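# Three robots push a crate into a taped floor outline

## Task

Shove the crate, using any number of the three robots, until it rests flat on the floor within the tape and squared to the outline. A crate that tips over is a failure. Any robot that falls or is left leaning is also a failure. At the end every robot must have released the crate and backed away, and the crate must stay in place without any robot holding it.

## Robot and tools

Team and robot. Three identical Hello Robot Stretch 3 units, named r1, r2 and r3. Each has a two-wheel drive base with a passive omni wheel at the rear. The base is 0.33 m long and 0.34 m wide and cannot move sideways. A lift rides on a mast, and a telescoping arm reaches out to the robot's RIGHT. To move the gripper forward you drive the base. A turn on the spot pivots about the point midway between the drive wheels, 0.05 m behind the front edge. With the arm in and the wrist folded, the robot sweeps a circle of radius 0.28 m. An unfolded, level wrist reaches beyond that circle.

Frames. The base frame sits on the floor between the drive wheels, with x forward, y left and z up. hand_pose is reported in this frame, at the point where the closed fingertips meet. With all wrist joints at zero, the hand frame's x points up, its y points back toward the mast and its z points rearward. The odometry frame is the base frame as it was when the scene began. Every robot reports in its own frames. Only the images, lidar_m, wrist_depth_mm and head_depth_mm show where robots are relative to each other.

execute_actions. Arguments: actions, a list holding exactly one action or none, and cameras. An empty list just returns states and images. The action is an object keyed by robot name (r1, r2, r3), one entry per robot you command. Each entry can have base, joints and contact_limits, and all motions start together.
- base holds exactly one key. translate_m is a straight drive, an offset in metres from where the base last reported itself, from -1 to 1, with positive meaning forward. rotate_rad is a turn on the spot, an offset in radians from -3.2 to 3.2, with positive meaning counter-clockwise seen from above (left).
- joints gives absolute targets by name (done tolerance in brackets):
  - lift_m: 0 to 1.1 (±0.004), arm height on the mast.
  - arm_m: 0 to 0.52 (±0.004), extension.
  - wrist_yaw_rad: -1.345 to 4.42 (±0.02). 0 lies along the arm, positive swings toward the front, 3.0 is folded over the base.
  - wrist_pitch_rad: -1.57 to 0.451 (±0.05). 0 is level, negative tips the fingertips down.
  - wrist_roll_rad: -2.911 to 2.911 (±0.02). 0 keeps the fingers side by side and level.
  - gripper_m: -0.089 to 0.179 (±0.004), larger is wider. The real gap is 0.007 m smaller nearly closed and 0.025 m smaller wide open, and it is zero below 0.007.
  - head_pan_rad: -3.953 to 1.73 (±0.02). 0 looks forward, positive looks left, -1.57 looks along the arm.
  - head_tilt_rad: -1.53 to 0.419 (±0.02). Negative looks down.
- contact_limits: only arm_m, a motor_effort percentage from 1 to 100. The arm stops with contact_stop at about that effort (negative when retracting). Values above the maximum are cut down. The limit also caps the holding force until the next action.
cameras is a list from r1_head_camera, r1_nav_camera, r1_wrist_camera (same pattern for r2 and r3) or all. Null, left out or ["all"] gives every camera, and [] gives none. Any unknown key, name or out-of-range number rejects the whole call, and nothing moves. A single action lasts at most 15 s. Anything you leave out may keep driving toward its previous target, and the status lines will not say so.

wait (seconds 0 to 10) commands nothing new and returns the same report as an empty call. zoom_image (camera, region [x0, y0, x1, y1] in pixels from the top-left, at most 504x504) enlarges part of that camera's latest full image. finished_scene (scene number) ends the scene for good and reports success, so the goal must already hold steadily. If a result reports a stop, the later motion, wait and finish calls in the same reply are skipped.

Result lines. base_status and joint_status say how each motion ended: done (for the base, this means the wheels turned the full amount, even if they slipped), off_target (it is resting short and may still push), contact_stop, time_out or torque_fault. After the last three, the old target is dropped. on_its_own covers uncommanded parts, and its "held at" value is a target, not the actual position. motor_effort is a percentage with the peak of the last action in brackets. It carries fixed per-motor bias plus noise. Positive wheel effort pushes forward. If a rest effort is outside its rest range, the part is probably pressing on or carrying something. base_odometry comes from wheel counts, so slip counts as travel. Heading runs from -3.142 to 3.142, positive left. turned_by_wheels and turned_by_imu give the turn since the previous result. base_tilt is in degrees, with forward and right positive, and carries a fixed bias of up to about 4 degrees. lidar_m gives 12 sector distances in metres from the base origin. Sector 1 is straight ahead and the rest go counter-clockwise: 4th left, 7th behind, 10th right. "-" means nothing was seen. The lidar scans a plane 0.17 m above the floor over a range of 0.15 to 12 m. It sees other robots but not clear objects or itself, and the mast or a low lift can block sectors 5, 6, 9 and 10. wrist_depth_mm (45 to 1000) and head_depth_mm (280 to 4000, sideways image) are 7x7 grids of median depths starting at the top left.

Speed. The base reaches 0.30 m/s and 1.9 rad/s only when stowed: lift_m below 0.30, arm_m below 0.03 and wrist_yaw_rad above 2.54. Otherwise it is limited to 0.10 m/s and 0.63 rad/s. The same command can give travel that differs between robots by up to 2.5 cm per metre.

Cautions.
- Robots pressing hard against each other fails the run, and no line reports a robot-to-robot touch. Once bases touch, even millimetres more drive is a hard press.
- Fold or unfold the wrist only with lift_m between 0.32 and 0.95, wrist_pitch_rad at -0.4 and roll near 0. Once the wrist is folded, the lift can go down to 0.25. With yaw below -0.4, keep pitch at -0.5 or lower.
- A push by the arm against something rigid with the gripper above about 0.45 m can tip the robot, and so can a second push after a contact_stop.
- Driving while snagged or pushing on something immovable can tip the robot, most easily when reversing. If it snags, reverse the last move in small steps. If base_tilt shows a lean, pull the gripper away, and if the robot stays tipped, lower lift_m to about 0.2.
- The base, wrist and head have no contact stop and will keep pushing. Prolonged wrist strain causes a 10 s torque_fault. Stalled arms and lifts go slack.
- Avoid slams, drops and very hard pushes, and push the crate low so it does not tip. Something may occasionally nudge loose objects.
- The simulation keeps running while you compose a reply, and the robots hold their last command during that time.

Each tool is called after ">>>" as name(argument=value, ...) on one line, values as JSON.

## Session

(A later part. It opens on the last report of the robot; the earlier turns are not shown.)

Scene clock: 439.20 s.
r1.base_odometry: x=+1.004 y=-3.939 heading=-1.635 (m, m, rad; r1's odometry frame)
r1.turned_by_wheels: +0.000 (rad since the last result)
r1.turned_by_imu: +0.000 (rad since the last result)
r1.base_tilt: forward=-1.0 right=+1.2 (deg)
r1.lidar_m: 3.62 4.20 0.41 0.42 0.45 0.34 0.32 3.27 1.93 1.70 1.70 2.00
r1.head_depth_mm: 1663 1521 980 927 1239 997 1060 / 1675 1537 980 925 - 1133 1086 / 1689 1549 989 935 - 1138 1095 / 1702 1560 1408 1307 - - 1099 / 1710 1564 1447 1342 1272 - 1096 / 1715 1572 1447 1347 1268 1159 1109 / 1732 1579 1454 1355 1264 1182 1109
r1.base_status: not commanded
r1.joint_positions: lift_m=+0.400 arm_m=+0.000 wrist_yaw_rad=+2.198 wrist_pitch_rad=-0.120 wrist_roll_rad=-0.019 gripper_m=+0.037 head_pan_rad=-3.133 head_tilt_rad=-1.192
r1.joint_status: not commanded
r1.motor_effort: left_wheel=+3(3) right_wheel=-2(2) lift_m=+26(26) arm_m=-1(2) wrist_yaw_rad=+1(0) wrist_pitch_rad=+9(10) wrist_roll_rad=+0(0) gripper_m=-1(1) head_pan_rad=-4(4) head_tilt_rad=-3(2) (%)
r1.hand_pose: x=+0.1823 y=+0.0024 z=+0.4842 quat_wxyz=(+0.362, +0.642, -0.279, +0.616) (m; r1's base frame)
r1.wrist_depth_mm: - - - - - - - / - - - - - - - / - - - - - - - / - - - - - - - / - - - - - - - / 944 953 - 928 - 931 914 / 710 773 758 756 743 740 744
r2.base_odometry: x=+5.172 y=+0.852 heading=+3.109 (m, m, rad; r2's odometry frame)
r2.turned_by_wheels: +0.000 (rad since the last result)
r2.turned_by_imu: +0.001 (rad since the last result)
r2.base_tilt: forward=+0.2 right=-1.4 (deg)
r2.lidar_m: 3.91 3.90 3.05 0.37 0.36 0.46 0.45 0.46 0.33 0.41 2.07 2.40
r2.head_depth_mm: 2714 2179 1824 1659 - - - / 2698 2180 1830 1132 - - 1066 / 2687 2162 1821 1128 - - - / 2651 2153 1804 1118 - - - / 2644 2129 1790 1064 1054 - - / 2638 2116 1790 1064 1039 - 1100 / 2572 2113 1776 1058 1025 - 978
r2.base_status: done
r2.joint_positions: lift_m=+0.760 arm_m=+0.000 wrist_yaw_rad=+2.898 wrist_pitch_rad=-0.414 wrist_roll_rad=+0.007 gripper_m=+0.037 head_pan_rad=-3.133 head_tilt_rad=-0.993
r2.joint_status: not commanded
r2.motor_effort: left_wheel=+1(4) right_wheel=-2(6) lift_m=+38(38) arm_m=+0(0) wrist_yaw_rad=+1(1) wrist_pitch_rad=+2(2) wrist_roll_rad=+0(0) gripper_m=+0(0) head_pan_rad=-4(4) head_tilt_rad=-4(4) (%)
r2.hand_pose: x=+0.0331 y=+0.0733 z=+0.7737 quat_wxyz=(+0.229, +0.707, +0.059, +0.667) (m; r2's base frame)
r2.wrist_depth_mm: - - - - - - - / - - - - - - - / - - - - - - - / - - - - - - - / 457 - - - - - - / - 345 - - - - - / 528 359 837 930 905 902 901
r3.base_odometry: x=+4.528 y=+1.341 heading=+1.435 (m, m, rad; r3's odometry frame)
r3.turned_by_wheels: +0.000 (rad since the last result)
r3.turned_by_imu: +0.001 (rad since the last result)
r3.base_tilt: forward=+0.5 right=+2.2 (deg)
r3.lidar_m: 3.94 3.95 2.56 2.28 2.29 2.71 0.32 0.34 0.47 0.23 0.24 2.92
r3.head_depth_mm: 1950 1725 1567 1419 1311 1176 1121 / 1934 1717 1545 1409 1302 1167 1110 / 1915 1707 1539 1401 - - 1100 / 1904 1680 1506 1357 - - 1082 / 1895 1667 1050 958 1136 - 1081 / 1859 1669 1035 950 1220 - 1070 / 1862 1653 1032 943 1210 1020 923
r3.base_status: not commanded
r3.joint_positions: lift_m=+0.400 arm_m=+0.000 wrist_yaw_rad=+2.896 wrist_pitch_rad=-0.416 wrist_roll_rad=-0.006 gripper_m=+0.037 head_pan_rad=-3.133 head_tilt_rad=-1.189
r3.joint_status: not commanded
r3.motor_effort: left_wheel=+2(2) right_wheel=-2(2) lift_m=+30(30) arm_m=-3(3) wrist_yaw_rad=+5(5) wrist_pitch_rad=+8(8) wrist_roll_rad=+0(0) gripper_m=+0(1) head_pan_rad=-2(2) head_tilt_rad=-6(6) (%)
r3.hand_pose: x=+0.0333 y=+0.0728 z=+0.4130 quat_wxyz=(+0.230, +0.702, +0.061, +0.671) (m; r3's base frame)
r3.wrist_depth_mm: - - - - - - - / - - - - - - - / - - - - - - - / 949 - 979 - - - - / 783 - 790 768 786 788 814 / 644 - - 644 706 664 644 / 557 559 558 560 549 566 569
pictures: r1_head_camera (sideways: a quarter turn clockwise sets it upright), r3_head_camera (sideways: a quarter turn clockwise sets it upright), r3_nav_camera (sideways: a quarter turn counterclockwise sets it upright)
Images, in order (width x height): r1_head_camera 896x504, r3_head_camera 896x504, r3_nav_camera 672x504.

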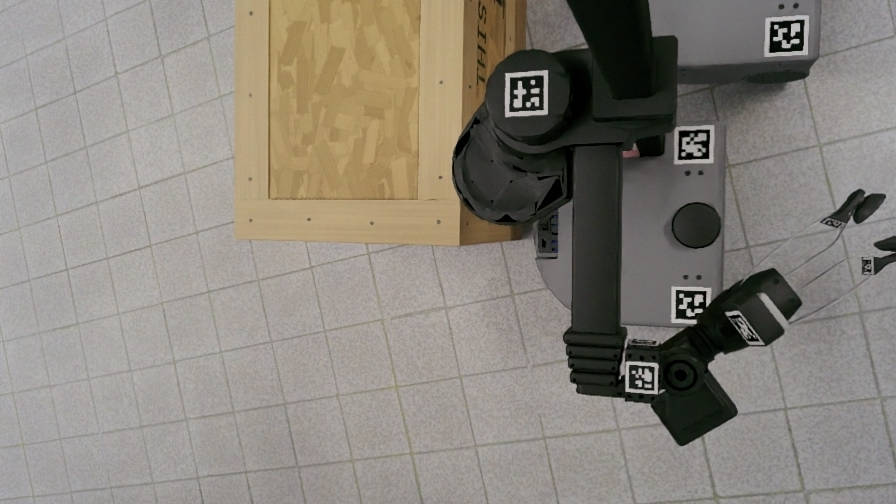

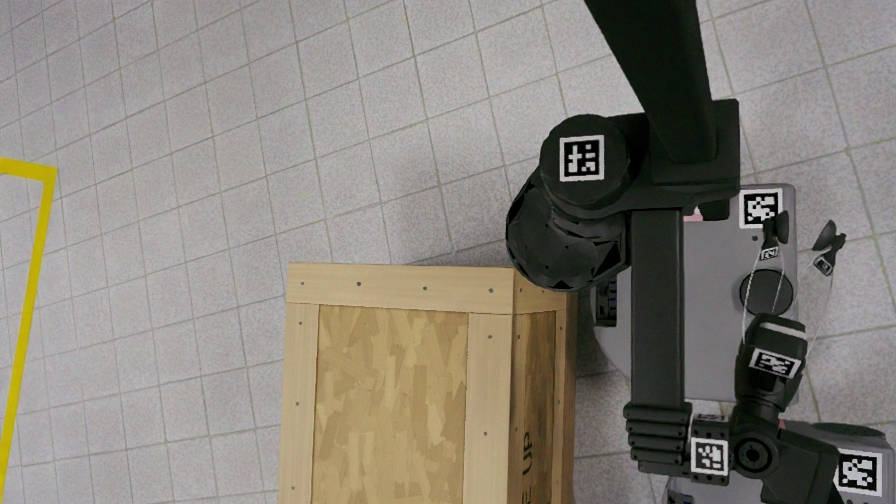

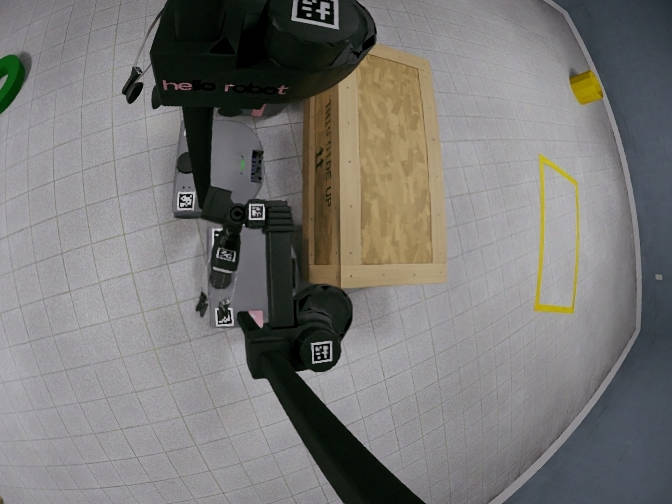

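>>> execute_actions(actions=[{"r2":{"base":{"translate_m":0.15}}}], cameras=[])

>>> execute_actions(actions=[{"r2":{"base":{"rotate_rad":0.13}}}], cameras=[])

>>> execute_actions(actions=[{"r2":{"base":{"translate_m":-0.14}}}], cameras=[])

>>> execute_actions(actions=[{"r2":{"base":{"rotate_rad":-0.12}}}], cameras=[])

>>> execute_actions(actions=[{"r2":{"base":{"translate_m":-0.06}}}], cameras=["r3_nav_camera","r3_head_camera","r1_head_camera"])

Scene clock: 447.50 s.
r1.base_odometry: x=+1.004 y=-3.939 heading=-1.635 (m, m, rad; r1's odometry frame)
r1.turned_by_wheels: +0.000 (rad since the last result)
r1.turned_by_imu: +0.001 (rad since the last result)
r1.base_tilt: forward=-1.0 right=+1.1 (deg)
r1.lidar_m: 3.61 4.19 0.47 0.78 0.45 0.34 0.32 3.26 1.93 1.70 1.70 2.00
r1.head_depth_mm: 1663 1520 978 926 1239 1089 956 / 1681 1537 984 921 - 1143 1088 / 1680 1545 988 938 - 1138 1096 / 1708 1559 1408 1303 - - 1097 / 1698 1560 1444 1335 1271 - 1093 / 1718 1576 1459 1347 1264 1155 1104 / 1732 1582 1464 1350 1261 1182 1115
r1.base_status: not commanded
r1.joint_positions: lift_m=+0.400 arm_m=+0.000 wrist_yaw_rad=+2.198 wrist_pitch_rad=-0.120 wrist_roll_rad=-0.019 gripper_m=+0.037 head_pan_rad=-3.133 head_tilt_rad=-1.192
r1.joint_status: not commanded
r1.motor_effort: left_wheel=+3(2) right_wheel=-2(2) lift_m=+26(26) arm_m=-1(1) wrist_yaw_rad=+1(2) wrist_pitch_rad=+9(9) wrist_roll_rad=+0(0) gripper_m=+1(1) head_pan_rad=-4(4) head_tilt_rad=-3(2) (%)
r1.hand_pose: x=+0.1823 y=+0.0024 z=+0.4842 quat_wxyz=(+0.362, +0.642, -0.279, +0.616) (m; r1's base frame)
r1.wrist_depth_mm: - - - - - - - / - - - - - - - / - - - - - - - / - - - - - - - / - - - - - - - / 838 934 - 952 - 926 942 / 543 552 727 747 730 756 741
r2.base_odometry: x=+5.022 y=+0.857 heading=+3.109 (m, m, rad; r2's odometry frame)
r2.turned_by_wheels: +0.000 (rad since the last result)
r2.turned_by_imu: +0.002 (rad since the last result)
r2.base_tilt: forward=+0.2 right=-1.3 (deg)
r2.lidar_m: 3.75 3.74 3.12 2.71 0.43 0.62 0.60 0.43 0.47 2.03 2.03 2.37
r2.head_depth_mm: 2724 2192 1838 1661 - - - / 2719 2181 1252 1127 - - 1070 / 2669 2162 1256 1127 - - - / 2686 2159 1242 1115 - - - / 2625 2131 1240 1091 1307 - - / 2592 2140 1224 1088 1303 - 1099 / 2609 2087 1220 1077 1173 - 1090
r2.base_status: done
r2.joint_positions: lift_m=+0.760 arm_m=+0.000 wrist_yaw_rad=+2.898 wrist_pitch_rad=-0.414 wrist_roll_rad=+0.007 gripper_m=+0.037 head_pan_rad=-3.133 head_tilt_rad=-0.993
r2.joint_status: not commanded
r2.motor_effort: left_wheel=+1(5) right_wheel=-2(2) lift_m=+38(39) arm_m=+0(0) wrist_yaw_rad=+0(1) wrist_pitch_rad=+3(2) wrist_roll_rad=+0(0) gripper_m=+0(0) head_pan_rad=-4(4) head_tilt_rad=-4(4) (%)
r2.hand_pose: x=+0.0331 y=+0.0733 z=+0.7737 quat_wxyz=(+0.229, +0.707, +0.059, +0.667) (m; r2's base frame)
r2.wrist_depth_mm: - - - - - - - / - - - - - - - / 497 - - - - - - / 514 - - - - - - / 532 - - - - - - / - 622 - - - - - / 354 755 942 922 896 907 910
r3.base_odometry: x=+4.528 y=+1.341 heading=+1.435 (m, m, rad; r3's odometry frame)
r3.turned_by_wheels: +0.000 (rad since the last result)
r3.turned_by_imu: +0.001 (rad since the last result)
r3.base_tilt: forward=+0.5 right=+2.2 (deg)
r3.lidar_m: 3.95 3.96 2.57 2.28 2.29 2.72 0.32 0.34 0.47 0.65 0.30 2.92
r3.head_depth_mm: 1945 1740 1566 1414 1314 1175 1115 / 1951 1723 1554 1411 1310 1160 1107 / 1920 1718 1543 1398 - - 1092 / 1908 1691 1509 1348 - - 1079 / 1884 1674 1047 949 1136 - 1082 / 1863 1658 1045 952 1224 - 1076 / 1836 1661 1030 941 1213 1162 931
r3.base_status: not commanded
r3.joint_positions: lift_m=+0.400 arm_m=+0.000 wrist_yaw_rad=+2.896 wrist_pitch_rad=-0.416 wrist_roll_rad=-0.006 gripper_m=+0.037 head_pan_rad=-3.133 head_tilt_rad=-1.189
r3.joint_status: not commanded
r3.motor_effort: left_wheel=+2(2) right_wheel=-2(2) lift_m=+30(30) arm_m=-2(3) wrist_yaw_rad=+5(4) wrist_pitch_rad=+8(9) wrist_roll_rad=+0(0) gripper_m=-1(0) head_pan_rad=-3(2) head_tilt_rad=-5(6) (%)
r3.hand_pose: x=+0.0333 y=+0.0728 z=+0.4130 quat_wxyz=(+0.230, +0.702, +0.061, +0.671) (m; r3's base frame)
r3.wrist_depth_mm: - - - - - - - / - - - - - - - / - - - - - - - / 968 - 940 - - - - / 762 - 784 770 793 792 779 / 647 - - 659 680 667 644 / 540 556 559 554 547 572 569
pictures: none
No camera images: the call's "cameras" was empty. Leave "cameras" out to get every camera's image.

Scene clock: 448.83 s.
r1.base_odometry: x=+1.004 y=-3.939 heading=-1.635 (m, m, rad; r1's odometry frame)
r1.turned_by_wheels: +0.000 (rad since the last result)
r1.turned_by_imu: +0.000 (rad since the last result)
r1.base_tilt: forward=-1.1 right=+1.1 (deg)
r1.lidar_m: 3.60 4.21 0.48 0.77 0.45 0.34 0.32 3.25 1.93 1.70 1.70 2.00
r1.head_depth_mm: 1662 1530 974 926 1240 1060 951 / 1686 1539 985 923 - 1138 1080 / 1687 1546 991 936 - 1140 1095 / 1703 1557 1413 1311 - - 1100 / 1714 1562 1440 1343 1277 - 1092 / 1722 1571 1446 1349 1267 1165 1108 / 1727 1585 1450 1356 1259 1185 1110
r1.base_status: not commanded
r1.joint_positions: lift_m=+0.400 arm_m=+0.000 wrist_yaw_rad=+2.198 wrist_pitch_rad=-0.120 wrist_roll_rad=-0.019 gripper_m=+0.037 head_pan_rad=-3.133 head_tilt_rad=-1.192
r1.joint_status: not commanded
r1.motor_effort: left_wheel=+3(3) right_wheel=-1(1) lift_m=+26(26) arm_m=-2(2) wrist_yaw_rad=+3(1) wrist_pitch_rad=+9(9) wrist_roll_rad=+0(0) gripper_m=+0(1) head_pan_rad=-4(4) head_tilt_rad=-2(2) (%)
r1.hand_pose: x=+0.1823 y=+0.0024 z=+0.4842 quat_wxyz=(+0.362, +0.642, -0.279, +0.616) (m; r1's base frame)
r1.wrist_depth_mm: - - - - - - - / - - - - - - - / - - - - - - - / - - - - - - - / - - - - - - - / 879 943 - 925 - 944 914 / 538 540 708 777 757 761 767
r2.base_odometry: x=+5.022 y=+0.857 heading=-3.044 (m, m, rad; r2's odometry frame)
r2.turned_by_wheels: +0.130 (rad since the last result)
r2.turned_by_imu: +0.129 (rad since the last result)
r2.base_tilt: forward=+0.2 right=-1.3 (deg)
r2.lidar_m: 3.74 3.80 2.91 2.71 2.75 0.61 0.60 0.43 0.47 2.03 2.05 2.58
r2.head_depth_mm: 2701 2172 1801 1151 - - - / 2714 2196 1259 1125 - - 1067 / 2692 2171 1245 1136 - - - / 2650 2148 1240 1116 - - - / 2638 2137 1233 1110 1312 - - / 2608 2129 1235 1101 1281 - 1100 / 2617 2109 1739 763 929 - 1090
r2.base_status: done
r2.joint_positions: lift_m=+0.760 arm_m=+0.000 wrist_yaw_rad=+2.898 wrist_pitch_rad=-0.414 wrist_roll_rad=+0.007 gripper_m=+0.037 head_pan_rad=-3.133 head_tilt_rad=-0.993
r2.joint_status: not commanded
r2.motor_effort: left_wheel=-2(4) right_wheel=+3(6) lift_m=+38(39) arm_m=+0(0) wrist_yaw_rad=+1(1) wrist_pitch_rad=+2(2) wrist_roll_rad=+0(0) gripper_m=+0(0) head_pan_rad=-4(3) head_tilt_rad=-4(4) (%)
r2.hand_pose: x=+0.0331 y=+0.0733 z=+0.7736 quat_wxyz=(+0.229, +0.707, +0.059, +0.667) (m; r2's base frame)
r2.wrist_depth_mm: - - - - - - - / - - - - - - - / - - - - - - - / 522 - - - - - - / 476 - - - - - - / 375 459 - - - - - / 370 403 945 922 918 892 891
r3.base_odometry: x=+4.528 y=+1.341 heading=+1.435 (m, m, rad; r3's odometry frame)
r3.turned_by_wheels: +0.000 (rad since the last result)
r3.turned_by_imu: +0.000 (rad since the last result)
r3.base_tilt: forward=+0.5 right=+2.2 (deg)
r3.lidar_m: 3.94 3.96 2.57 2.28 2.29 2.71 0.32 0.34 0.47 0.65 0.30 2.92
r3.head_depth_mm: 1959 1734 1569 1417 1313 1176 1116 / 1928 1726 1542 1411 1306 1161 1112 / 1941 1711 1534 1403 - - 1100 / 1901 1708 1507 1352 - - 1084 / 1897 1680 1047 955 1132 - 1078 / 1870 1666 1041 947 1222 - 1078 / 1848 1645 1031 944 1214 1170 931
r3.base_status: not commanded
r3.joint_positions: lift_m=+0.400 arm_m=+0.000 wrist_yaw_rad=+2.896 wrist_pitch_rad=-0.416 wrist_roll_rad=-0.006 gripper_m=+0.037 head_pan_rad=-3.133 head_tilt_rad=-1.189
r3.joint_status: not commanded
r3.motor_effort: left_wheel=+2(3) right_wheel=-2(2) lift_m=+30(30) arm_m=-3(3) wrist_yaw_rad=+4(4) wrist_pitch_rad=+8(8) wrist_roll_rad=+0(0) gripper_m=+0(1) head_pan_rad=-3(2) head_tilt_rad=-5(6) (%)
r3.hand_pose: x=+0.0333 y=+0.0728 z=+0.4130 quat_wxyz=(+0.230, +0.702, +0.061, +0.671) (m; r3's base frame)
r3.wrist_depth_mm: - - - - - - - / - - - - - - - / - - - - - - - / 964 - 970 - - - - / 747 - 779 789 791 797 806 / 649 - - 644 664 650 658 / 551 561 559 563 543 568 568
pictures: none
No camera images: the call's "cameras" was empty. Leave "cameras" out to get every camera's image.

Scene clock: 451.60 s.
r1.base_odometry: x=+1.004 y=-3.939 heading=-1.635 (m, m, rad; r1's odometry frame)
r1.turned_by_wheels: +0.000 (rad since the last result)
r1.turned_by_imu: +0.000 (rad since the last result)
r1.base_tilt: forward=-1.0 right=+1.2 (deg)
r1.lidar_m: 3.61 4.21 0.40 0.52 0.45 0.33 0.32 3.26 1.93 1.70 1.70 2.00
r1.head_depth_mm: 1661 1529 980 928 1237 998 972 / 1665 1538 981 924 - 1087 1083 / 1686 1537 990 936 - 1135 1094 / 1705 1558 1405 1308 - - 1097 / 1710 1564 1443 1344 1269 - 1094 / 1711 1578 1457 1346 1271 1155 1109 / 1737 1581 1456 1346 1261 1184 1110
r1.base_status: not commanded
r1.joint_positions: lift_m=+0.400 arm_m=+0.000 wrist_yaw_rad=+2.198 wrist_pitch_rad=-0.120 wrist_roll_rad=-0.019 gripper_m=+0.037 head_pan_rad=-3.133 head_tilt_rad=-1.192
r1.joint_status: not commanded
r1.motor_effort: left_wheel=+3(3) right_wheel=-1(1) lift_m=+26(26) arm_m=-2(1) wrist_yaw_rad=+2(1) wrist_pitch_rad=+10(10) wrist_roll_rad=+0(0) gripper_m=+1(0) head_pan_rad=-4(4) head_tilt_rad=-2(2) (%)
r1.hand_pose: x=+0.1823 y=+0.0024 z=+0.4842 quat_wxyz=(+0.362, +0.642, -0.279, +0.616) (m; r1's base frame)
r1.wrist_depth_mm: - - - - - - - / - - - - - - - / - - - - - - - / - - - - - - - / - - - - - - - / 935 948 - 970 - 967 912 / 738 760 737 739 728 747 760
r2.base_odometry: x=+5.162 y=+0.871 heading=-3.044 (m, m, rad; r2's odometry frame)
r2.turned_by_wheels: +0.000 (rad since the last result)
r2.turned_by_imu: +0.000 (rad since the last result)
r2.base_tilt: forward=+0.2 right=-1.3 (deg)
r2.lidar_m: 3.89 3.94 2.89 0.38 0.40 0.47 0.46 0.32 0.32 2.04 2.07 2.60
r2.head_depth_mm: 2726 2202 1831 1144 - - - / 2689 2214 1820 1120 - - 1055 / 2689 2171 1811 1135 - - - / 2661 2150 1804 1116 - - - / 2657 2134 1789 1065 1114 - - / 2606 2127 1778 1055 1134 - 1072 / 2601 2101 1784 1056 705 - 1044
r2.base_status: done
r2.joint_positions: lift_m=+0.760 arm_m=+0.000 wrist_yaw_rad=+2.898 wrist_pitch_rad=-0.414 wrist_roll_rad=+0.007 gripper_m=+0.037 head_pan_rad=-3.133 head_tilt_rad=-0.993
r2.joint_status: not commanded
r2.motor_effort: left_wheel=-2(7) right_wheel=+2(2) lift_m=+39(39) arm_m=+0(0) wrist_yaw_rad=+1(1) wrist_pitch_rad=+3(2) wrist_roll_rad=+0(0) gripper_m=+0(0) head_pan_rad=-4(4) head_tilt_rad=-4(4) (%)
r2.hand_pose: x=+0.0331 y=+0.0733 z=+0.7736 quat_wxyz=(+0.229, +0.707, +0.059, +0.667) (m; r2's base frame)
r2.wrist_depth_mm: - - - - - - - / - 528 - - - - - / - - - - - - - / - - - - - - - / - - - - - - - / - 374 - - - - - / 578 963 794 958 925 899 893
r3.base_odometry: x=+4.528 y=+1.341 heading=+1.435 (m, m, rad; r3's odometry frame)
r3.turned_by_wheels: +0.000 (rad since the last result)
r3.turned_by_imu: +0.001 (rad since the last result)
r3.base_tilt: forward=+0.5 right=+2.2 (deg)
r3.lidar_m: 3.95 3.96 2.56 2.28 2.29 2.71 0.32 0.34 0.47 0.26 0.39 2.93
r3.head_depth_mm: 1967 1747 1557 1423 1318 1182 1114 / 1937 1716 1554 1411 1308 1170 1104 / 1923 1696 1535 1393 - - 1098 / 1900 1678 1510 1351 - - 1084 / 1889 1665 1052 955 1133 - 1082 / 1863 1680 1037 949 1217 - 1077 / 1846 1650 1034 942 1213 1011 936
r3.base_status: not commanded
r3.joint_positions: lift_m=+0.400 arm_m=+0.000 wrist_yaw_rad=+2.896 wrist_pitch_rad=-0.416 wrist_roll_rad=-0.006 gripper_m=+0.037 head_pan_rad=-3.133 head_tilt_rad=-1.189
r3.joint_status: not commanded
r3.motor_effort: left_wheel=+2(2) right_wheel=-2(2) lift_m=+30(30) arm_m=-3(4) wrist_yaw_rad=+4(5) wrist_pitch_rad=+9(8) wrist_roll_rad=+0(0) gripper_m=+0(1) head_pan_rad=-3(1) head_tilt_rad=-5(6) (%)
r3.hand_pose: x=+0.0333 y=+0.0728 z=+0.4130 quat_wxyz=(+0.230, +0.702, +0.061, +0.671) (m; r3's base frame)
r3.wrist_depth_mm: - - - - - - - / - - - - - - - / - - - - - - - / 961 - 963 - - - - / 768 - 806 778 799 803 789 / 636 - - 638 677 652 654 / 551 549 564 562 547 566 572
pictures: none
No camera images: the call's "cameras" was empty. Leave "cameras" out to get every camera's image.

Scene clock: 452.87 s.
r1.base_odometry: x=+1.004 y=-3.939 heading=-1.635 (m, m, rad; r1's odometry frame)
r1.turned_by_wheels: +0.000 (rad since the last result)
r1.turned_by_imu: +0.000 (rad since the last result)
r1.base_tilt: forward=-1.0 right=+1.2 (deg)
r1.lidar_m: 3.60 4.20 0.40 0.53 0.45 0.33 0.32 3.26 1.93 1.70 1.70 2.00
r1.head_depth_mm: 1671 1530 981 928 1241 997 1059 / 1670 1540 983 926 - 1128 1079 / 1685 1549 989 938 - 1134 1095 / 1700 1563 1403 1311 - - 1095 / 1703 1568 1444 1345 1276 - 1097 / 1714 1580 1448 1346 1269 1151 1108 / 1732 1579 1460 1352 1256 1183 1110
r1.base_status: not commanded
r1.joint_positions: lift_m=+0.400 arm_m=+0.000 wrist_yaw_rad=+2.198 wrist_pitch_rad=-0.120 wrist_roll_rad=-0.019 gripper_m=+0.037 head_pan_rad=-3.133 head_tilt_rad=-1.192
r1.joint_status: not commanded
r1.motor_effort: left_wheel=+2(2) right_wheel=-1(1) lift_m=+26(26) arm_m=-2(1) wrist_yaw_rad=+2(2) wrist_pitch_rad=+9(9) wrist_roll_rad=+0(0) gripper_m=+0(1) head_pan_rad=-4(4) head_tilt_rad=-2(2) (%)
r1.hand_pose: x=+0.1823 y=+0.0024 z=+0.4842 quat_wxyz=(+0.362, +0.642, -0.279, +0.616) (m; r1's base frame)
r1.wrist_depth_mm: - - - - - - - / - - - - - - - / - - - - - - - / - - - - - - - / - - - - - - - / 939 941 - 954 - 932 940 / 658 750 747 760 739 761 742
r2.base_odometry: x=+5.162 y=+0.871 heading=+3.119 (m, m, rad; r2's odometry frame)
r2.turned_by_wheels: -0.120 (rad since the last result)
r2.turned_by_imu: -0.118 (rad since the last result)
r2.base_tilt: forward=+0.3 right=-1.3 (deg)
r2.lidar_m: 3.90 3.88 3.08 0.39 0.39 0.47 0.46 0.48 0.32 0.40 2.05 2.40
r2.head_depth_mm: 2707 2203 1838 1629 - - - / 2727 2166 1817 1124 - - 1060 / 2690 2172 1818 1133 - - - / 2678 2168 1794 1117 - - - / 2640 2143 1797 1072 1078 - - / 2621 2122 1784 1061 1070 - 1075 / 2576 2097 1775 1057 1052 - 976
r2.base_status: done
r2.joint_positions: lift_m=+0.760 arm_m=+0.000 wrist_yaw_rad=+2.898 wrist_pitch_rad=-0.414 wrist_roll_rad=+0.007 gripper_m=+0.037 head_pan_rad=-3.133 head_tilt_rad=-0.993
r2.joint_status: not commanded
r2.motor_effort: left_wheel=+2(4) right_wheel=-2(4) lift_m=+39(39) arm_m=+0(1) wrist_yaw_rad=+1(1) wrist_pitch_rad=+3(2) wrist_roll_rad=+1(0) gripper_m=+0(0) head_pan_rad=-4(4) head_tilt_rad=-4(3) (%)
r2.hand_pose: x=+0.0331 y=+0.0733 z=+0.7736 quat_wxyz=(+0.229, +0.707, +0.059, +0.667) (m; r2's base frame)
r2.wrist_depth_mm: - - - - - - - / - - - - - - - / - - - - - - - / - - - - - - - / 473 - - - - - - / 367 355 - - - - - / 749 562 885 942 930 898 882
r3.base_odometry: x=+4.528 y=+1.341 heading=+1.435 (m, m, rad; r3's odometry frame)
r3.turned_by_wheels: +0.000 (rad since the last result)
r3.turned_by_imu: +0.000 (rad since the last result)
r3.base_tilt: forward=+0.5 right=+2.2 (deg)
r3.lidar_m: 3.94 3.95 2.57 2.28 2.29 2.71 0.32 0.34 0.47 0.25 0.26 2.92
r3.head_depth_mm: 1956 1722 1571 1417 1317 1179 1122 / 1937 1722 1549 1403 1309 1163 1107 / 1908 1708 1542 1403 - - 1100 / 1901 1681 1513 1355 - - 1078 / 1885 1678 1044 952 1134 - 1081 / 1867 1663 1041 952 1223 - 1073 / 1852 1639 1035 943 1209 1021 934
r3.base_status: not commanded
r3.joint_positions: lift_m=+0.400 arm_m=+0.000 wrist_yaw_rad=+2.896 wrist_pitch_rad=-0.416 wrist_roll_rad=-0.006 gripper_m=+0.037 head_pan_rad=-3.133 head_tilt_rad=-1.189
r3.joint_status: not commanded
r3.motor_effort: left_wheel=+2(3) right_wheel=-2(2) lift_m=+30(30) arm_m=-3(3) wrist_yaw_rad=+4(4) wrist_pitch_rad=+9(8) wrist_roll_rad=+0(0) gripper_m=+1(0) head_pan_rad=-2(2) head_tilt_rad=-5(5) (%)
r3.hand_pose: x=+0.0333 y=+0.0728 z=+0.4130 quat_wxyz=(+0.230, +0.702, +0.061, +0.671) (m; r3's base frame)
r3.wrist_depth_mm: - - - - - - - / - - - - - - - / - - - - - - - / 934 - 948 - - - - / 765 - 795 778 801 798 806 / 643 - - 651 678 664 648 / 548 561 563 563 549 562 568
pictures: none
No camera images: the call's "cameras" was empty. Leave "cameras" out to get every camera's image.

Scene clock: 454.57 s.
r1.base_odometry: x=+1.004 y=-3.939 heading=-1.635 (m, m, rad; r1's odometry frame)
r1.turned_by_wheels: +0.000 (rad since the last result)
r1.turned_by_imu: +0.000 (rad since the last result)
r1.base_tilt: forward=-1.0 right=+1.1 (deg)
r1.lidar_m: 3.61 4.19 0.39 0.38 0.45 0.33 0.32 3.27 1.94 1.70 1.70 2.00
r1.head_depth_mm: 1668 1528 978 923 1242 1001 1073 / 1678 1539 986 925 - 1128 1087 / 1682 1547 989 933 - 1134 1092 / 1701 1555 1405 1306 - - 1101 / 1711 1565 1444 1336 1273 - 1095 / 1724 1569 1446 1347 1268 1157 1110 / 1722 1580 1463 1356 1266 1180 1110
r1.base_status: not commanded
r1.joint_positions: lift_m=+0.400 arm_m=+0.000 wrist_yaw_rad=+2.198 wrist_pitch_rad=-0.120 wrist_roll_rad=-0.019 gripper_m=+0.037 head_pan_rad=-3.133 head_tilt_rad=-1.192
r1.joint_status: not commanded
r1.motor_effort: left_wheel=+3(3) right_wheel=-1(1) lift_m=+26(26) arm_m=-1(2) wrist_yaw_rad=+1(1) wrist_pitch_rad=+9(10) wrist_roll_rad=-1(0) gripper_m=+0(0) head_pan_rad=-4(4) head_tilt_rad=-2(2) (%)
r1.hand_pose: x=+0.1823 y=+0.0024 z=+0.4842 quat_wxyz=(+0.362, +0.642, -0.279, +0.616) (m; r1's base frame)
r1.wrist_depth_mm: - - - - - - - / - - - - - - - / - - - - - - - / - - - - - - - / - - - - - - - / 968 935 - 951 - 957 912 / 759 744 754 754 741 749 732
r2.base_odometry: x=+5.222 y=+0.869 heading=+3.119 (m, m, rad; r2's odometry frame)
r2.turned_by_wheels: +0.000 (rad since the last result)
r2.turned_by_imu: +0.000 (rad since the last result)
r2.base_tilt: forward=+0.2 right=-1.3 (deg)
r2.lidar_m: 3.95 3.94 3.02 0.37 0.53 0.41 0.40 0.42 0.29 0.38 2.06 2.42
r2.head_depth_mm: 2718 2190 1833 1630 - - - / 2713 2178 1815 1125 - - 1008 / 2681 2167 1816 1134 - - - / 2668 2171 1806 1115 - - - / 2644 2140 1803 1065 989 - - / 2638 2118 1775 1061 976 - 1073 / 2629 2086 1783 1056 965 - 938
r2.base_status: done
r2.joint_positions: lift_m=+0.760 arm_m=+0.000 wrist_yaw_rad=+2.898 wrist_pitch_rad=-0.414 wrist_roll_rad=+0.007 gripper_m=+0.037 head_pan_rad=-3.133 head_tilt_rad=-0.993
r2.joint_status: not commanded
r2.motor_effort: left_wheel=+1(4) right_wheel=-2(5) lift_m=+38(39) arm_m=+1(1) wrist_yaw_rad=+1(1) wrist_pitch_rad=+2(3) wrist_roll_rad=+0(0) gripper_m=+0(1) head_pan_rad=-4(4) head_tilt_rad=-4(4) (%)
r2.hand_pose: x=+0.0331 y=+0.0733 z=+0.7736 quat_wxyz=(+0.229, +0.707, +0.059, +0.667) (m; r2's base frame)
r2.wrist_depth_mm: - - - - - - - / - 539 - - - - - / - - - - - - - / - - - - - - - / - - - - - - - / - 346 - - - - - / 584 913 382 949 951 938 883
r3.base_odometry: x=+4.528 y=+1.341 heading=+1.435 (m, m, rad; r3's odometry frame)
r3.turned_by_wheels: +0.000 (rad since the last result)
r3.turned_by_imu: +0.000 (rad since the last result)
r3.base_tilt: forward=+0.5 right=+2.2 (deg)
r3.lidar_m: 3.94 3.96 2.56 2.28 2.29 2.71 0.32 0.34 0.47 0.25 0.40 2.92
r3.head_depth_mm: 1979 1737 1560 1430 1320 1175 1113 / 1948 1714 1544 1411 1304 1159 1101 / 1909 1703 1544 1398 - - 1096 / 1895 1705 1516 1361 - - 1079 / 1896 1689 1054 950 1135 - 1085 / 1870 1665 1041 950 1221 - 1078 / 1848 1648 1034 941 1211 1018 1049
r3.base_status: not commanded
r3.joint_positions: lift_m=+0.400 arm_m=+0.000 wrist_yaw_rad=+2.896 wrist_pitch_rad=-0.416 wrist_roll_rad=-0.006 gripper_m=+0.037 head_pan_rad=-3.133 head_tilt_rad=-1.189
r3.joint_status: not commanded
r3.motor_effort: left_wheel=+2(2) right_wheel=-2(2) lift_m=+30(30) arm_m=-3(3) wrist_yaw_rad=+4(4) wrist_pitch_rad=+8(9) wrist_roll_rad=+0(0) gripper_m=-2(0) head_pan_rad=-2(2) head_tilt_rad=-5(6) (%)
r3.hand_pose: x=+0.0333 y=+0.0728 z=+0.4130 quat_wxyz=(+0.230, +0.702, +0.061, +0.671) (m; r3's base frame)
r3.wrist_depth_mm: - - - - - - - / - - - - - - - / - - - - - - - / 953 - 982 - - - - / 775 - 801 799 787 767 789 / 643 - - 655 678 657 655 / 551 557 570 551 556 574 563
pictures: r1_head_camera (sideways: a quarter turn clockwise sets it upright), r3_head_camera (sideways: a quarter turn clockwise sets it upright), r3_nav_camera (sideways: a quarter turn counterclockwise sets it upright)
Images, in order (width x height): r1_head_camera 896x504, r3_head_camera 896x504, r3_nav_camera 672x504.

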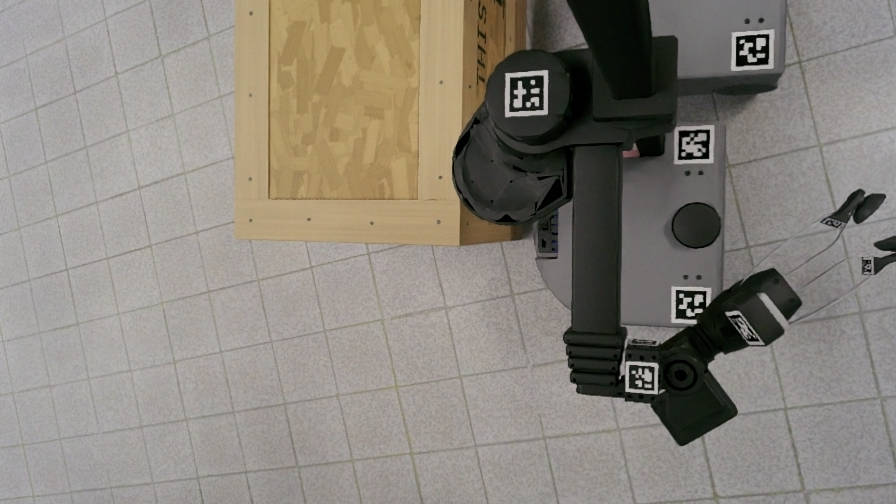

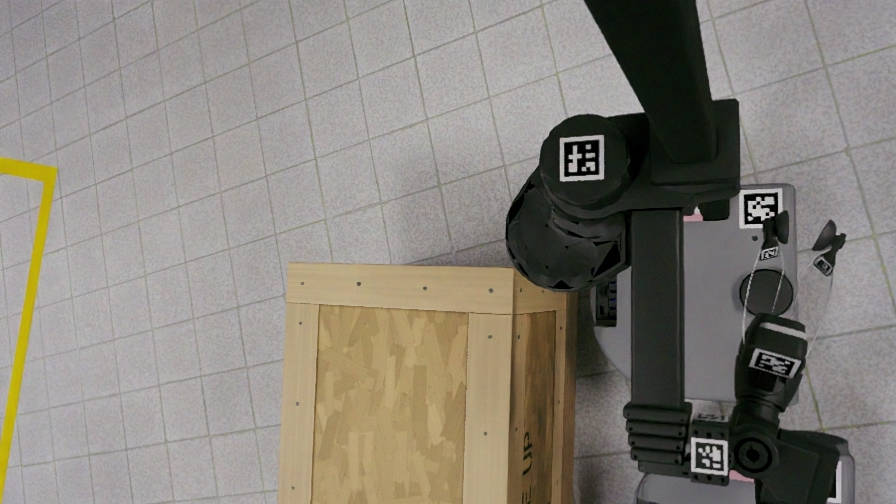

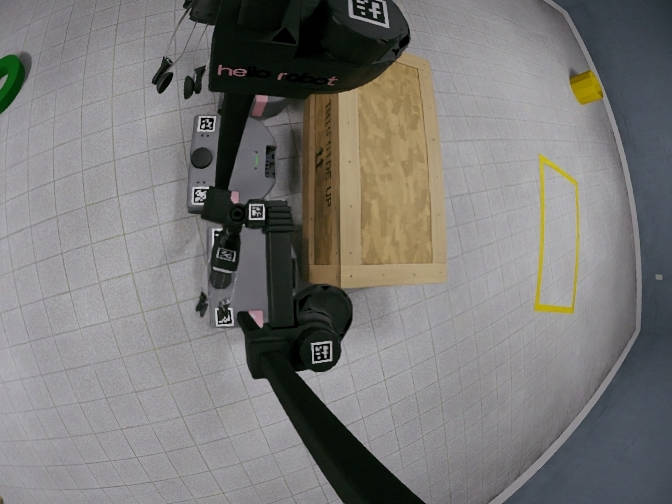

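>>> execute_actions(actions=[{"r2":{"base":{"translate_m":-0.11}},"r1":{"base":{"translate_m":-0.035}},"r3":{"base":{"translate_m":-0.035}}}], cameras=[])

>>> execute_actions(actions=[{"r2":{"base":{"translate_m":-0.05}},"r1":{"base":{"translate_m":-0.05}},"r3":{"base":{"translate_m":-0.05}}}], cameras=["r3_nav_camera","r3_head_camera","r1_head_camera"])

Scene clock: 459.10 s.
r1.base_odometry: x=+1.006 y=-3.904 heading=-1.635 (m, m, rad; r1's odometry frame)
r1.turned_by_wheels: +0.000 (rad since the last result)
r1.turned_by_imu: +0.000 (rad since the last result)
r1.base_tilt: forward=-1.0 right=+1.1 (deg)
r1.lidar_m: 3.66 4.23 3.49 0.37 0.41 0.30 0.29 3.27 1.94 1.71 1.71 2.01
r1.head_depth_mm: 1665 1531 976 919 1082 1018 1083 / 1674 1542 984 921 - 1128 1092 / 1686 1550 990 930 - 1137 1096 / 1692 1552 1406 1308 - - 1097 / 1713 1557 1444 1331 1273 - 1094 / 1714 1570 1455 1348 1269 1159 1112 / 1731 1585 1464 1356 1264 1180 1112
r1.base_status: done
r1.joint_positions: lift_m=+0.400 arm_m=+0.000 wrist_yaw_rad=+2.198 wrist_pitch_rad=-0.120 wrist_roll_rad=-0.019 gripper_m=+0.037 head_pan_rad=-3.133 head_tilt_rad=-1.192
r1.joint_status: not commanded
r1.motor_effort: left_wheel=+3(5) right_wheel=-1(5) lift_m=+26(26) arm_m=-2(1) wrist_yaw_rad=+2(1) wrist_pitch_rad=+10(10) wrist_roll_rad=+0(0) gripper_m=+0(1) head_pan_rad=-4(4) head_tilt_rad=-3(2) (%)
r1.hand_pose: x=+0.1823 y=+0.0024 z=+0.4842 quat_wxyz=(+0.362, +0.642, -0.279, +0.616) (m; r1's base frame)
r1.wrist_depth_mm: - - - - - - - / - - - - - - - / - - - - - - - / - - - - - - - / - - - - - - - / 958 974 - 943 - 933 957 / 764 761 756 767 743 737 748
r2.base_odometry: x=+5.331 y=+0.867 heading=+3.119 (m, m, rad; r2's odometry frame)
r2.turned_by_wheels: +0.000 (rad since the last result)
r2.turned_by_imu: +0.001 (rad since the last result)
r2.base_tilt: forward=+0.2 right=-1.3 (deg)
r2.lidar_m: 4.04 4.04 3.01 0.36 0.41 0.30 0.29 0.30 0.26 0.26 2.09 2.45
r2.head_depth_mm: 2721 2204 1825 1650 - - - / 2711 2187 1833 1629 - - 936 / 2666 2174 1824 1642 - - - / 2675 2162 1793 1621 - - - / 2651 2168 1786 1067 933 - - / 2599 2137 1778 1056 931 - 1084 / 2594 2129 1763 1055 925 - 952
r2.base_status: done
r2.joint_positions: lift_m=+0.760 arm_m=+0.000 wrist_yaw_rad=+2.898 wrist_pitch_rad=-0.414 wrist_roll_rad=+0.007 gripper_m=+0.037 head_pan_rad=-3.133 head_tilt_rad=-0.993
r2.joint_status: not commanded
r2.motor_effort: left_wheel=+2(3) right_wheel=-2(6) lift_m=+39(38) arm_m=+1(0) wrist_yaw_rad=+1(2) wrist_pitch_rad=+3(3) wrist_roll_rad=+0(0) gripper_m=+0(0) head_pan_rad=-3(4) head_tilt_rad=-3(4) (%)
r2.hand_pose: x=+0.0331 y=+0.0733 z=+0.7736 quat_wxyz=(+0.229, +0.707, +0.059, +0.667) (m; r2's base frame)
r2.wrist_depth_mm: - - - - - - - / - - - - - - - / - - - - - - - / - - 608 - - - - / - - 668 - - - - / - - - - - - - / 552 568 749 903 917 895 929
r3.base_odometry: x=+4.523 y=+1.307 heading=+1.435 (m, m, rad; r3's odometry frame)
r3.turned_by_wheels: +0.000 (rad since the last result)
r3.turned_by_imu: +0.001 (rad since the last result)
r3.base_tilt: forward=+0.5 right=+2.2 (deg)
r3.lidar_m: 3.97 3.99 2.56 2.27 2.28 2.71 0.29 0.30 0.25 0.25 2.48 2.93
r3.head_depth_mm: 1959 1742 1563 1415 1319 1177 1110 / 1945 1717 1558 1409 1309 1168 1109 / 1922 1714 1541 1408 - - 1109 / 1920 1704 1522 1351 - - 1081 / 1891 1676 1046 954 998 - 1077 / 1882 1670 1033 948 1115 - 1073 / 1857 1657 1029 942 1062 1008 1063
r3.base_status: done
r3.joint_positions: lift_m=+0.400 arm_m=+0.000 wrist_yaw_rad=+2.897 wrist_pitch_rad=-0.416 wrist_roll_rad=-0.006 gripper_m=+0.037 head_pan_rad=-3.133 head_tilt_rad=-1.189
r3.joint_status: not commanded
r3.motor_effort: left_wheel=+3(5) right_wheel=-1(5) lift_m=+30(30) arm_m=-3(3) wrist_yaw_rad=+3(5) wrist_pitch_rad=+9(8) wrist_roll_rad=+0(0) gripper_m=+1(0) head_pan_rad=-1(1) head_tilt_rad=-6(5) (%)
r3.hand_pose: x=+0.0332 y=+0.0727 z=+0.4129 quat_wxyz=(+0.230, +0.702, +0.061, +0.671) (m; r3's base frame)
r3.wrist_depth_mm: - - - - - - - / - - - - - - - / - - - - - - - / 949 - 979 - - - - / 766 - 770 774 787 765 782 / 632 - - 650 663 674 663 / 550 555 564 568 535 566 553
pictures: none
No camera images: the call's "cameras" was empty. Leave "cameras" out to get every camera's image.

Scene clock: 461.20 s.
r1.base_odometry: x=+1.010 y=-3.855 heading=-1.635 (m, m, rad; r1's odometry frame)
r1.turned_by_wheels: +0.000 (rad since the last result)
r1.turned_by_imu: +0.006 (rad since the last result)
r1.base_tilt: forward=-1.0 right=+1.1 (deg)
r1.lidar_m: 3.70 4.27 3.44 0.37 0.39 0.29 0.28 3.25 1.95 1.72 1.72 2.04
r1.head_depth_mm: 1668 1525 980 915 1079 1019 1081 / 1690 1533 981 922 - 1130 1090 / 1687 1553 989 927 - 1138 1094 / 1699 1565 1408 1310 - - 1099 / 1711 1565 1437 1345 1276 - 1095 / 1725 1569 1453 1346 1266 1154 1109 / 1729 1584 1460 1354 1257 1183 1111
r1.base_status: translate_m off_target (by the wheels' count: -0.0498 of -0.0500)
r1.joint_positions: lift_m=+0.400 arm_m=+0.000 wrist_yaw_rad=+2.198 wrist_pitch_rad=-0.120 wrist_roll_rad=-0.019 gripper_m=+0.037 head_pan_rad=-3.134 head_tilt_rad=-1.192
r1.joint_status: not commanded
r1.on_its_own: left_wheel is at rest, and its effort (-25) is outside its rest range (-18 to +18); right_wheel is at rest, and its effort (-34) is outside its rest range (-18 to +18)
r1.motor_effort: left_wheel=-25(100) right_wheel=-34(58) lift_m=+27(27) arm_m=-1(1) wrist_yaw_rad=+2(0) wrist_pitch_rad=+9(9) wrist_roll_rad=+0(0) gripper_m=+1(2) head_pan_rad=-3(4) head_tilt_rad=-2(2) (%)
r1.hand_pose: x=+0.1823 y=+0.0025 z=+0.4843 quat_wxyz=(+0.361, +0.642, -0.279, +0.616) (m; r1's base frame)
r1.wrist_depth_mm: - - - - - - - / - - - - - - - / - - - - - - - / - - - - - - - / - - - - - - - / 967 954 - 926 - 980 947 / 749 742 746 773 743 773 758
r2.base_odometry: x=+5.381 y=+0.866 heading=+3.119 (m, m, rad; r2's odometry frame)
r2.turned_by_wheels: +0.000 (rad since the last result)
r2.turned_by_imu: +0.005 (rad since the last result)
r2.base_tilt: forward=+0.3 right=-1.3 (deg)
r2.lidar_m: 4.10 4.11 2.98 0.36 0.39 0.29 0.28 0.29 0.26 0.26 2.10 2.47
r2.head_depth_mm: 2728 2209 1846 1654 - - - / 2699 2192 1839 1639 - - 933 / 2721 2177 1816 1636 - - - / 2675 2140 1790 1619 - - - / 2643 2151 1797 1061 935 - - / 2607 2134 1790 1061 932 - 1088 / 2611 2113 1783 1053 927 - 950
r2.base_status: translate_m off_target (by the wheels' count: -0.0497 of -0.0500)
r2.joint_positions: lift_m=+0.760 arm_m=+0.000 wrist_yaw_rad=+2.898 wrist_pitch_rad=-0.415 wrist_roll_rad=+0.007 gripper_m=+0.037 head_pan_rad=-3.133 head_tilt_rad=-0.993
r2.joint_status: not commanded
r2.on_its_own: left_wheel is at rest, and its effort (-30) is outside its rest range (-18 to +18); right_wheel is at rest, and its effort (-43) is outside its rest range (-18 to +18)
r2.motor_effort: left_wheel=-30(49) right_wheel=-43(66) lift_m=+38(38) arm_m=+0(0) wrist_yaw_rad=+1(1) wrist_pitch_rad=+3(3) wrist_roll_rad=+0(0) gripper_m=+0(0) head_pan_rad=-4(4) head_tilt_rad=-4(3) (%)
r2.hand_pose: x=+0.0329 y=+0.0732 z=+0.7734 quat_wxyz=(+0.229, +0.707, +0.060, +0.667) (m; r2's base frame)
r2.wrist_depth_mm: - - - - - - - / - - - - - - - / - - - - - - - / - - 598 - - - - / - - 480 - - - - / - - - - - - - / 551 589 744 884 934 935 923
r3.base_odometry: x=+4.517 y=+1.257 heading=+1.435 (m, m, rad; r3's odometry frame)
r3.turned_by_wheels: -0.001 (rad since the last result)
r3.turned_by_imu: +0.007 (rad since the last result)
r3.base_tilt: forward=+0.5 right=+2.2 (deg)
r3.lidar_m: 4.02 4.02 2.53 2.26 2.27 2.70 0.28 0.29 0.25 0.25 2.49 2.96
r3.head_depth_mm: 1964 1739 1555 1414 1315 1180 1115 / 1925 1730 1553 1415 1311 1164 1108 / 1927 1707 1538 1403 - - 1102 / 1903 1683 1535 1357 - - 1077 / 1876 1684 1046 953 963 - 1081 / 1856 1669 1036 949 1084 - 1069 / 1866 1649 1027 943 1059 994 1056
r3.base_status: translate_m off_target (by the wheels' count: -0.0496 of -0.0500)
r3.joint_positions: lift_m=+0.400 arm_m=+0.000 wrist_yaw_rad=+2.898 wrist_pitch_rad=-0.417 wrist_roll_rad=-0.006 gripper_m=+0.037 head_pan_rad=-3.134 head_tilt_rad=-1.189
r3.joint_status: not commanded
r3.on_its_own: left_wheel is at rest, and its effort (-75) is outside its rest range (-18 to +18); right_wheel is at rest, and its effort (-48) is outside its rest range (-18 to +18)
r3.motor_effort: left_wheel=-75(99) right_wheel=-48(71) lift_m=+29(30) arm_m=-3(3) wrist_yaw_rad=+2(3) wrist_pitch_rad=+9(10) wrist_roll_rad=+0(0) gripper_m=+0(0) head_pan_rad=-2(2) head_tilt_rad=-6(6) (%)
r3.hand_pose: x=+0.0328 y=+0.0727 z=+0.4127 quat_wxyz=(+0.230, +0.702, +0.062, +0.671) (m; r3's base frame)
r3.wrist_depth_mm: - - - - - - - / - - - - - - - / - - - - - - - / 923 - 940 943 - - - / 779 - 779 768 781 782 788 / 639 - - 639 674 656 663 / 546 557 555 552 554 562 564
pictures: r1_head_camera (sideways: a quarter turn clockwise sets it upright), r3_head_camera (sideways: a quarter turn clockwise sets it upright), r3_nav_camera (sideways: a quarter turn counterclockwise sets it upright)
Images, in order (width x height): r1_head_camera 896x504, r3_head_camera 896x504, r3_nav_camera 672x504.

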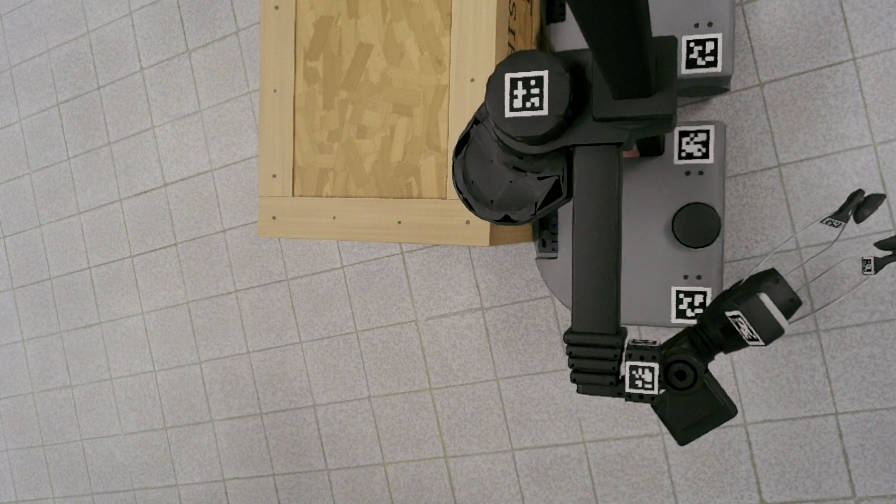

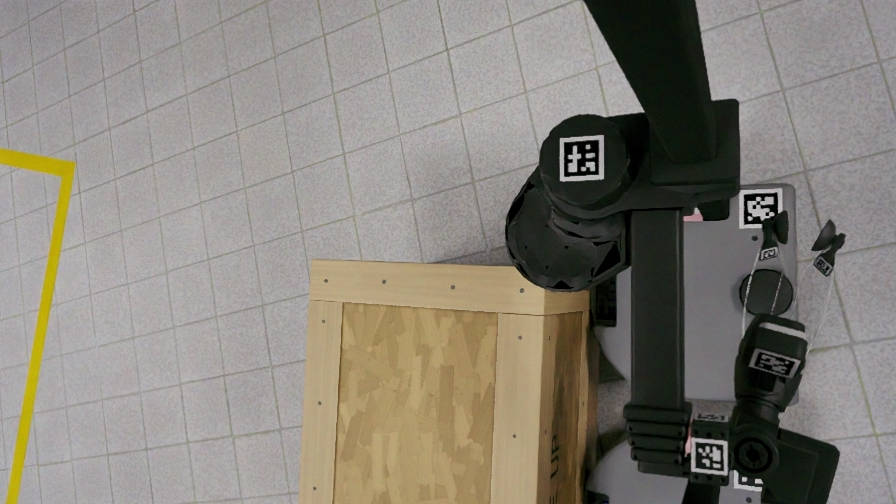

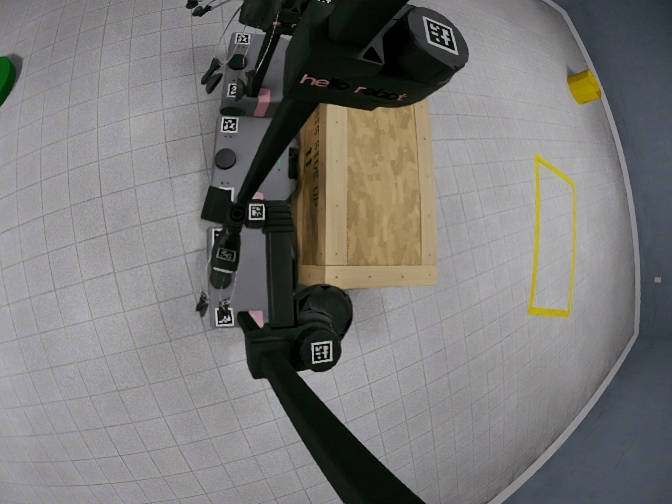

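>>> execute_actions(actions=[{"r2":{"base":{"translate_m":-0.11}},"r1":{"base":{"translate_m":-0.12}},"r3":{"base":{"translate_m":-0.10}}}], cameras=["r3_head_camera","r1_head_camera"])

Scene clock: 466.57 s.
r1.base_odometry: x=+1.017 y=-3.735 heading=-1.635 (m, m, rad; r1's odometry frame)
r1.turned_by_wheels: -0.001 (rad since the last result)
r1.turned_by_imu: +0.005 (rad since the last result)
r1.base_tilt: forward=-1.0 right=+1.1 (deg)
r1.lidar_m: 3.78 4.40 3.43 0.37 0.38 0.29 0.28 3.12 1.97 1.74 1.74 2.07
r1.head_depth_mm: 1670 1519 978 909 1092 1009 1083 / 1679 1542 986 921 - 1130 1088 / 1691 1549 989 929 - 1136 1089 / 1697 1561 1426 1308 - - 1099 / 1712 1564 1440 1341 1276 - 1097 / 1712 1568 1450 1349 1268 1152 1109 / 1733 1583 1460 1354 1264 1185 1113
r1.base_status: translate_m off_target (by the wheels' count: -0.1196 of -0.1200)
r1.joint_positions: lift_m=+0.400 arm_m=+0.000 wrist_yaw_rad=+2.198 wrist_pitch_rad=-0.120 wrist_roll_rad=-0.019 gripper_m=+0.037 head_pan_rad=-3.134 head_tilt_rad=-1.192
r1.joint_status: not commanded
r1.on_its_own: left_wheel is at rest, and its effort (-72) is outside its rest range (-18 to +18); right_wheel is at rest, and its effort (-35) is outside its rest range (-18 to +18)
r1.motor_effort: left_wheel=-72(77) right_wheel=-35(50) lift_m=+27(27) arm_m=-1(1) wrist_yaw_rad=+1(1) wrist_pitch_rad=+10(9) wrist_roll_rad=+0(0) gripper_m=+0(0) head_pan_rad=-3(3) head_tilt_rad=-2(3) (%)
r1.hand_pose: x=+0.1823 y=+0.0025 z=+0.4843 quat_wxyz=(+0.361, +0.642, -0.279, +0.616) (m; r1's base frame)
r1.wrist_depth_mm: - - - - - - - / - - - - - - - / - - - - - - - / - - - - - - - / - - - - - - - / 973 943 - 927 - 927 941 / 759 766 769 761 742 743 762
r2.base_odometry: x=+5.491 y=+0.863 heading=+3.120 (m, m, rad; r2's odometry frame)
r2.turned_by_wheels: +0.000 (rad since the last result)
r2.turned_by_imu: +0.008 (rad since the last result)
r2.base_tilt: forward=+0.3 right=-1.3 (deg)
r2.lidar_m: 4.20 4.23 2.96 0.36 0.38 0.28 0.28 0.29 0.26 0.27 2.12 2.51
r2.head_depth_mm: 2711 2191 1829 1655 - - - / 2735 2178 1816 1635 - - 937 / 2716 2162 1807 1642 - - - / 2668 2145 1801 1622 - - - / 2643 2152 1805 1065 934 - - / 2626 2120 1764 1057 927 - 1069 / 2591 2125 1773 1055 927 - 957
r2.base_status: done
r2.joint_positions: lift_m=+0.760 arm_m=+0.000 wrist_yaw_rad=+2.898 wrist_pitch_rad=-0.415 wrist_roll_rad=+0.007 gripper_m=+0.037 head_pan_rad=-3.133 head_tilt_rad=-0.993
r2.joint_status: not commanded
r2.motor_effort: left_wheel=-4(41) right_wheel=-16(59) lift_m=+39(39) arm_m=+0(0) wrist_yaw_rad=+1(1) wrist_pitch_rad=+2(3) wrist_roll_rad=+0(0) gripper_m=+0(0) head_pan_rad=-4(4) head_tilt_rad=-3(4) (%)
r2.hand_pose: x=+0.0329 y=+0.0732 z=+0.7734 quat_wxyz=(+0.229, +0.707, +0.060, +0.667) (m; r2's base frame)
r2.wrist_depth_mm: - - - - - - - / - - - - - - - / - - - - - - - / - - 585 - - - - / - - 461 - - - - / - - - - - - - / 550 555 768 911 909 913 908
r3.base_odometry: x=+4.503 y=+1.159 heading=+1.436 (m, m, rad; r3's odometry frame)
r3.turned_by_wheels: +0.001 (rad since the last result)
r3.turned_by_imu: +0.002 (rad since the last result)
r3.base_tilt: forward=+0.5 right=+2.3 (deg)
r3.lidar_m: 4.11 4.14 2.51 2.24 2.25 2.67 0.28 0.29 0.25 0.27 2.51 2.99
r3.head_depth_mm: 1953 1745 1565 1424 1316 1183 1115 / 1934 1710 1551 1412 1306 1166 1112 / 1923 1708 1539 1392 - - 1101 / 1906 1696 1524 1355 - - 1080 / 1882 1678 1044 953 965 - 1086 / 1864 1668 1040 944 1093 - 1080 / 1828 1655 1031 941 1060 995 1058
r3.base_status: translate_m off_target (by the wheels' count: -0.0998 of -0.1000)
r3.joint_positions: lift_m=+0.400 arm_m=+0.000 wrist_yaw_rad=+2.898 wrist_pitch_rad=-0.417 wrist_roll_rad=-0.006 gripper_m=+0.037 head_pan_rad=-3.134 head_tilt_rad=-1.189
r3.joint_status: not commanded
r3.on_its_own: right_wheel is at rest, and its effort (-40) is outside its rest range (-18 to +18)
r3.motor_effort: left_wheel=-11(90) right_wheel=-40(63) lift_m=+29(29) arm_m=-3(4) wrist_yaw_rad=+2(3) wrist_pitch_rad=+9(10) wrist_roll_rad=+0(0) gripper_m=+0(0) head_pan_rad=-3(2) head_tilt_rad=-5(5) (%)
r3.hand_pose: x=+0.0328 y=+0.0727 z=+0.4127 quat_wxyz=(+0.230, +0.702, +0.062, +0.671) (m; r3's base frame)
r3.wrist_depth_mm: - - - - - - - / - - - - - - - / - - - - - - - / 928 - 977 954 - - - / 758 - 808 793 799 790 784 / 636 - - 645 673 657 662 / 545 547 559 570 547 563 572
pictures: r1_head_camera (sideways: a quarter turn clockwise sets it upright), r3_head_camera (sideways: a quarter turn clockwise sets it upright)
Images, in order (width x height): r1_head_camera 896x504, r3_head_camera 896x504.

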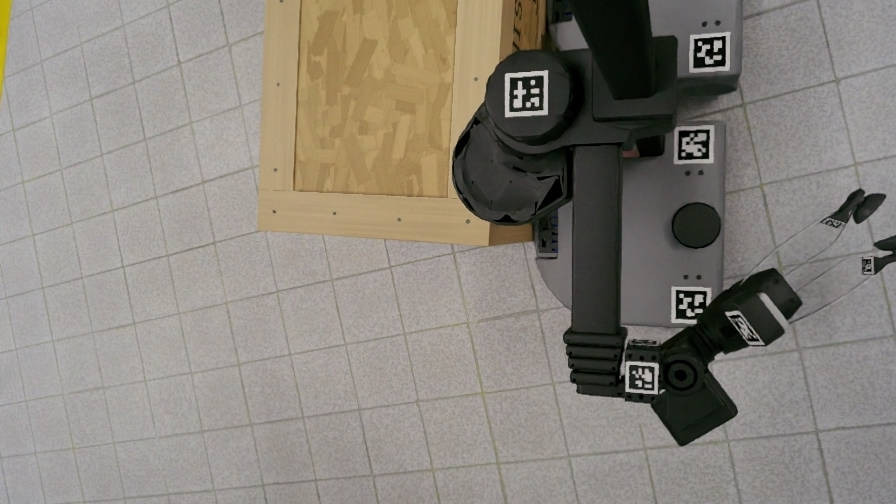

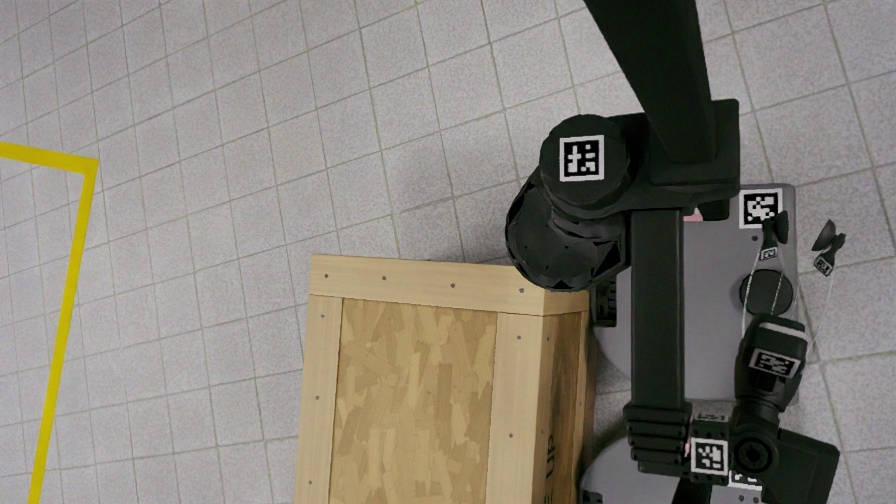

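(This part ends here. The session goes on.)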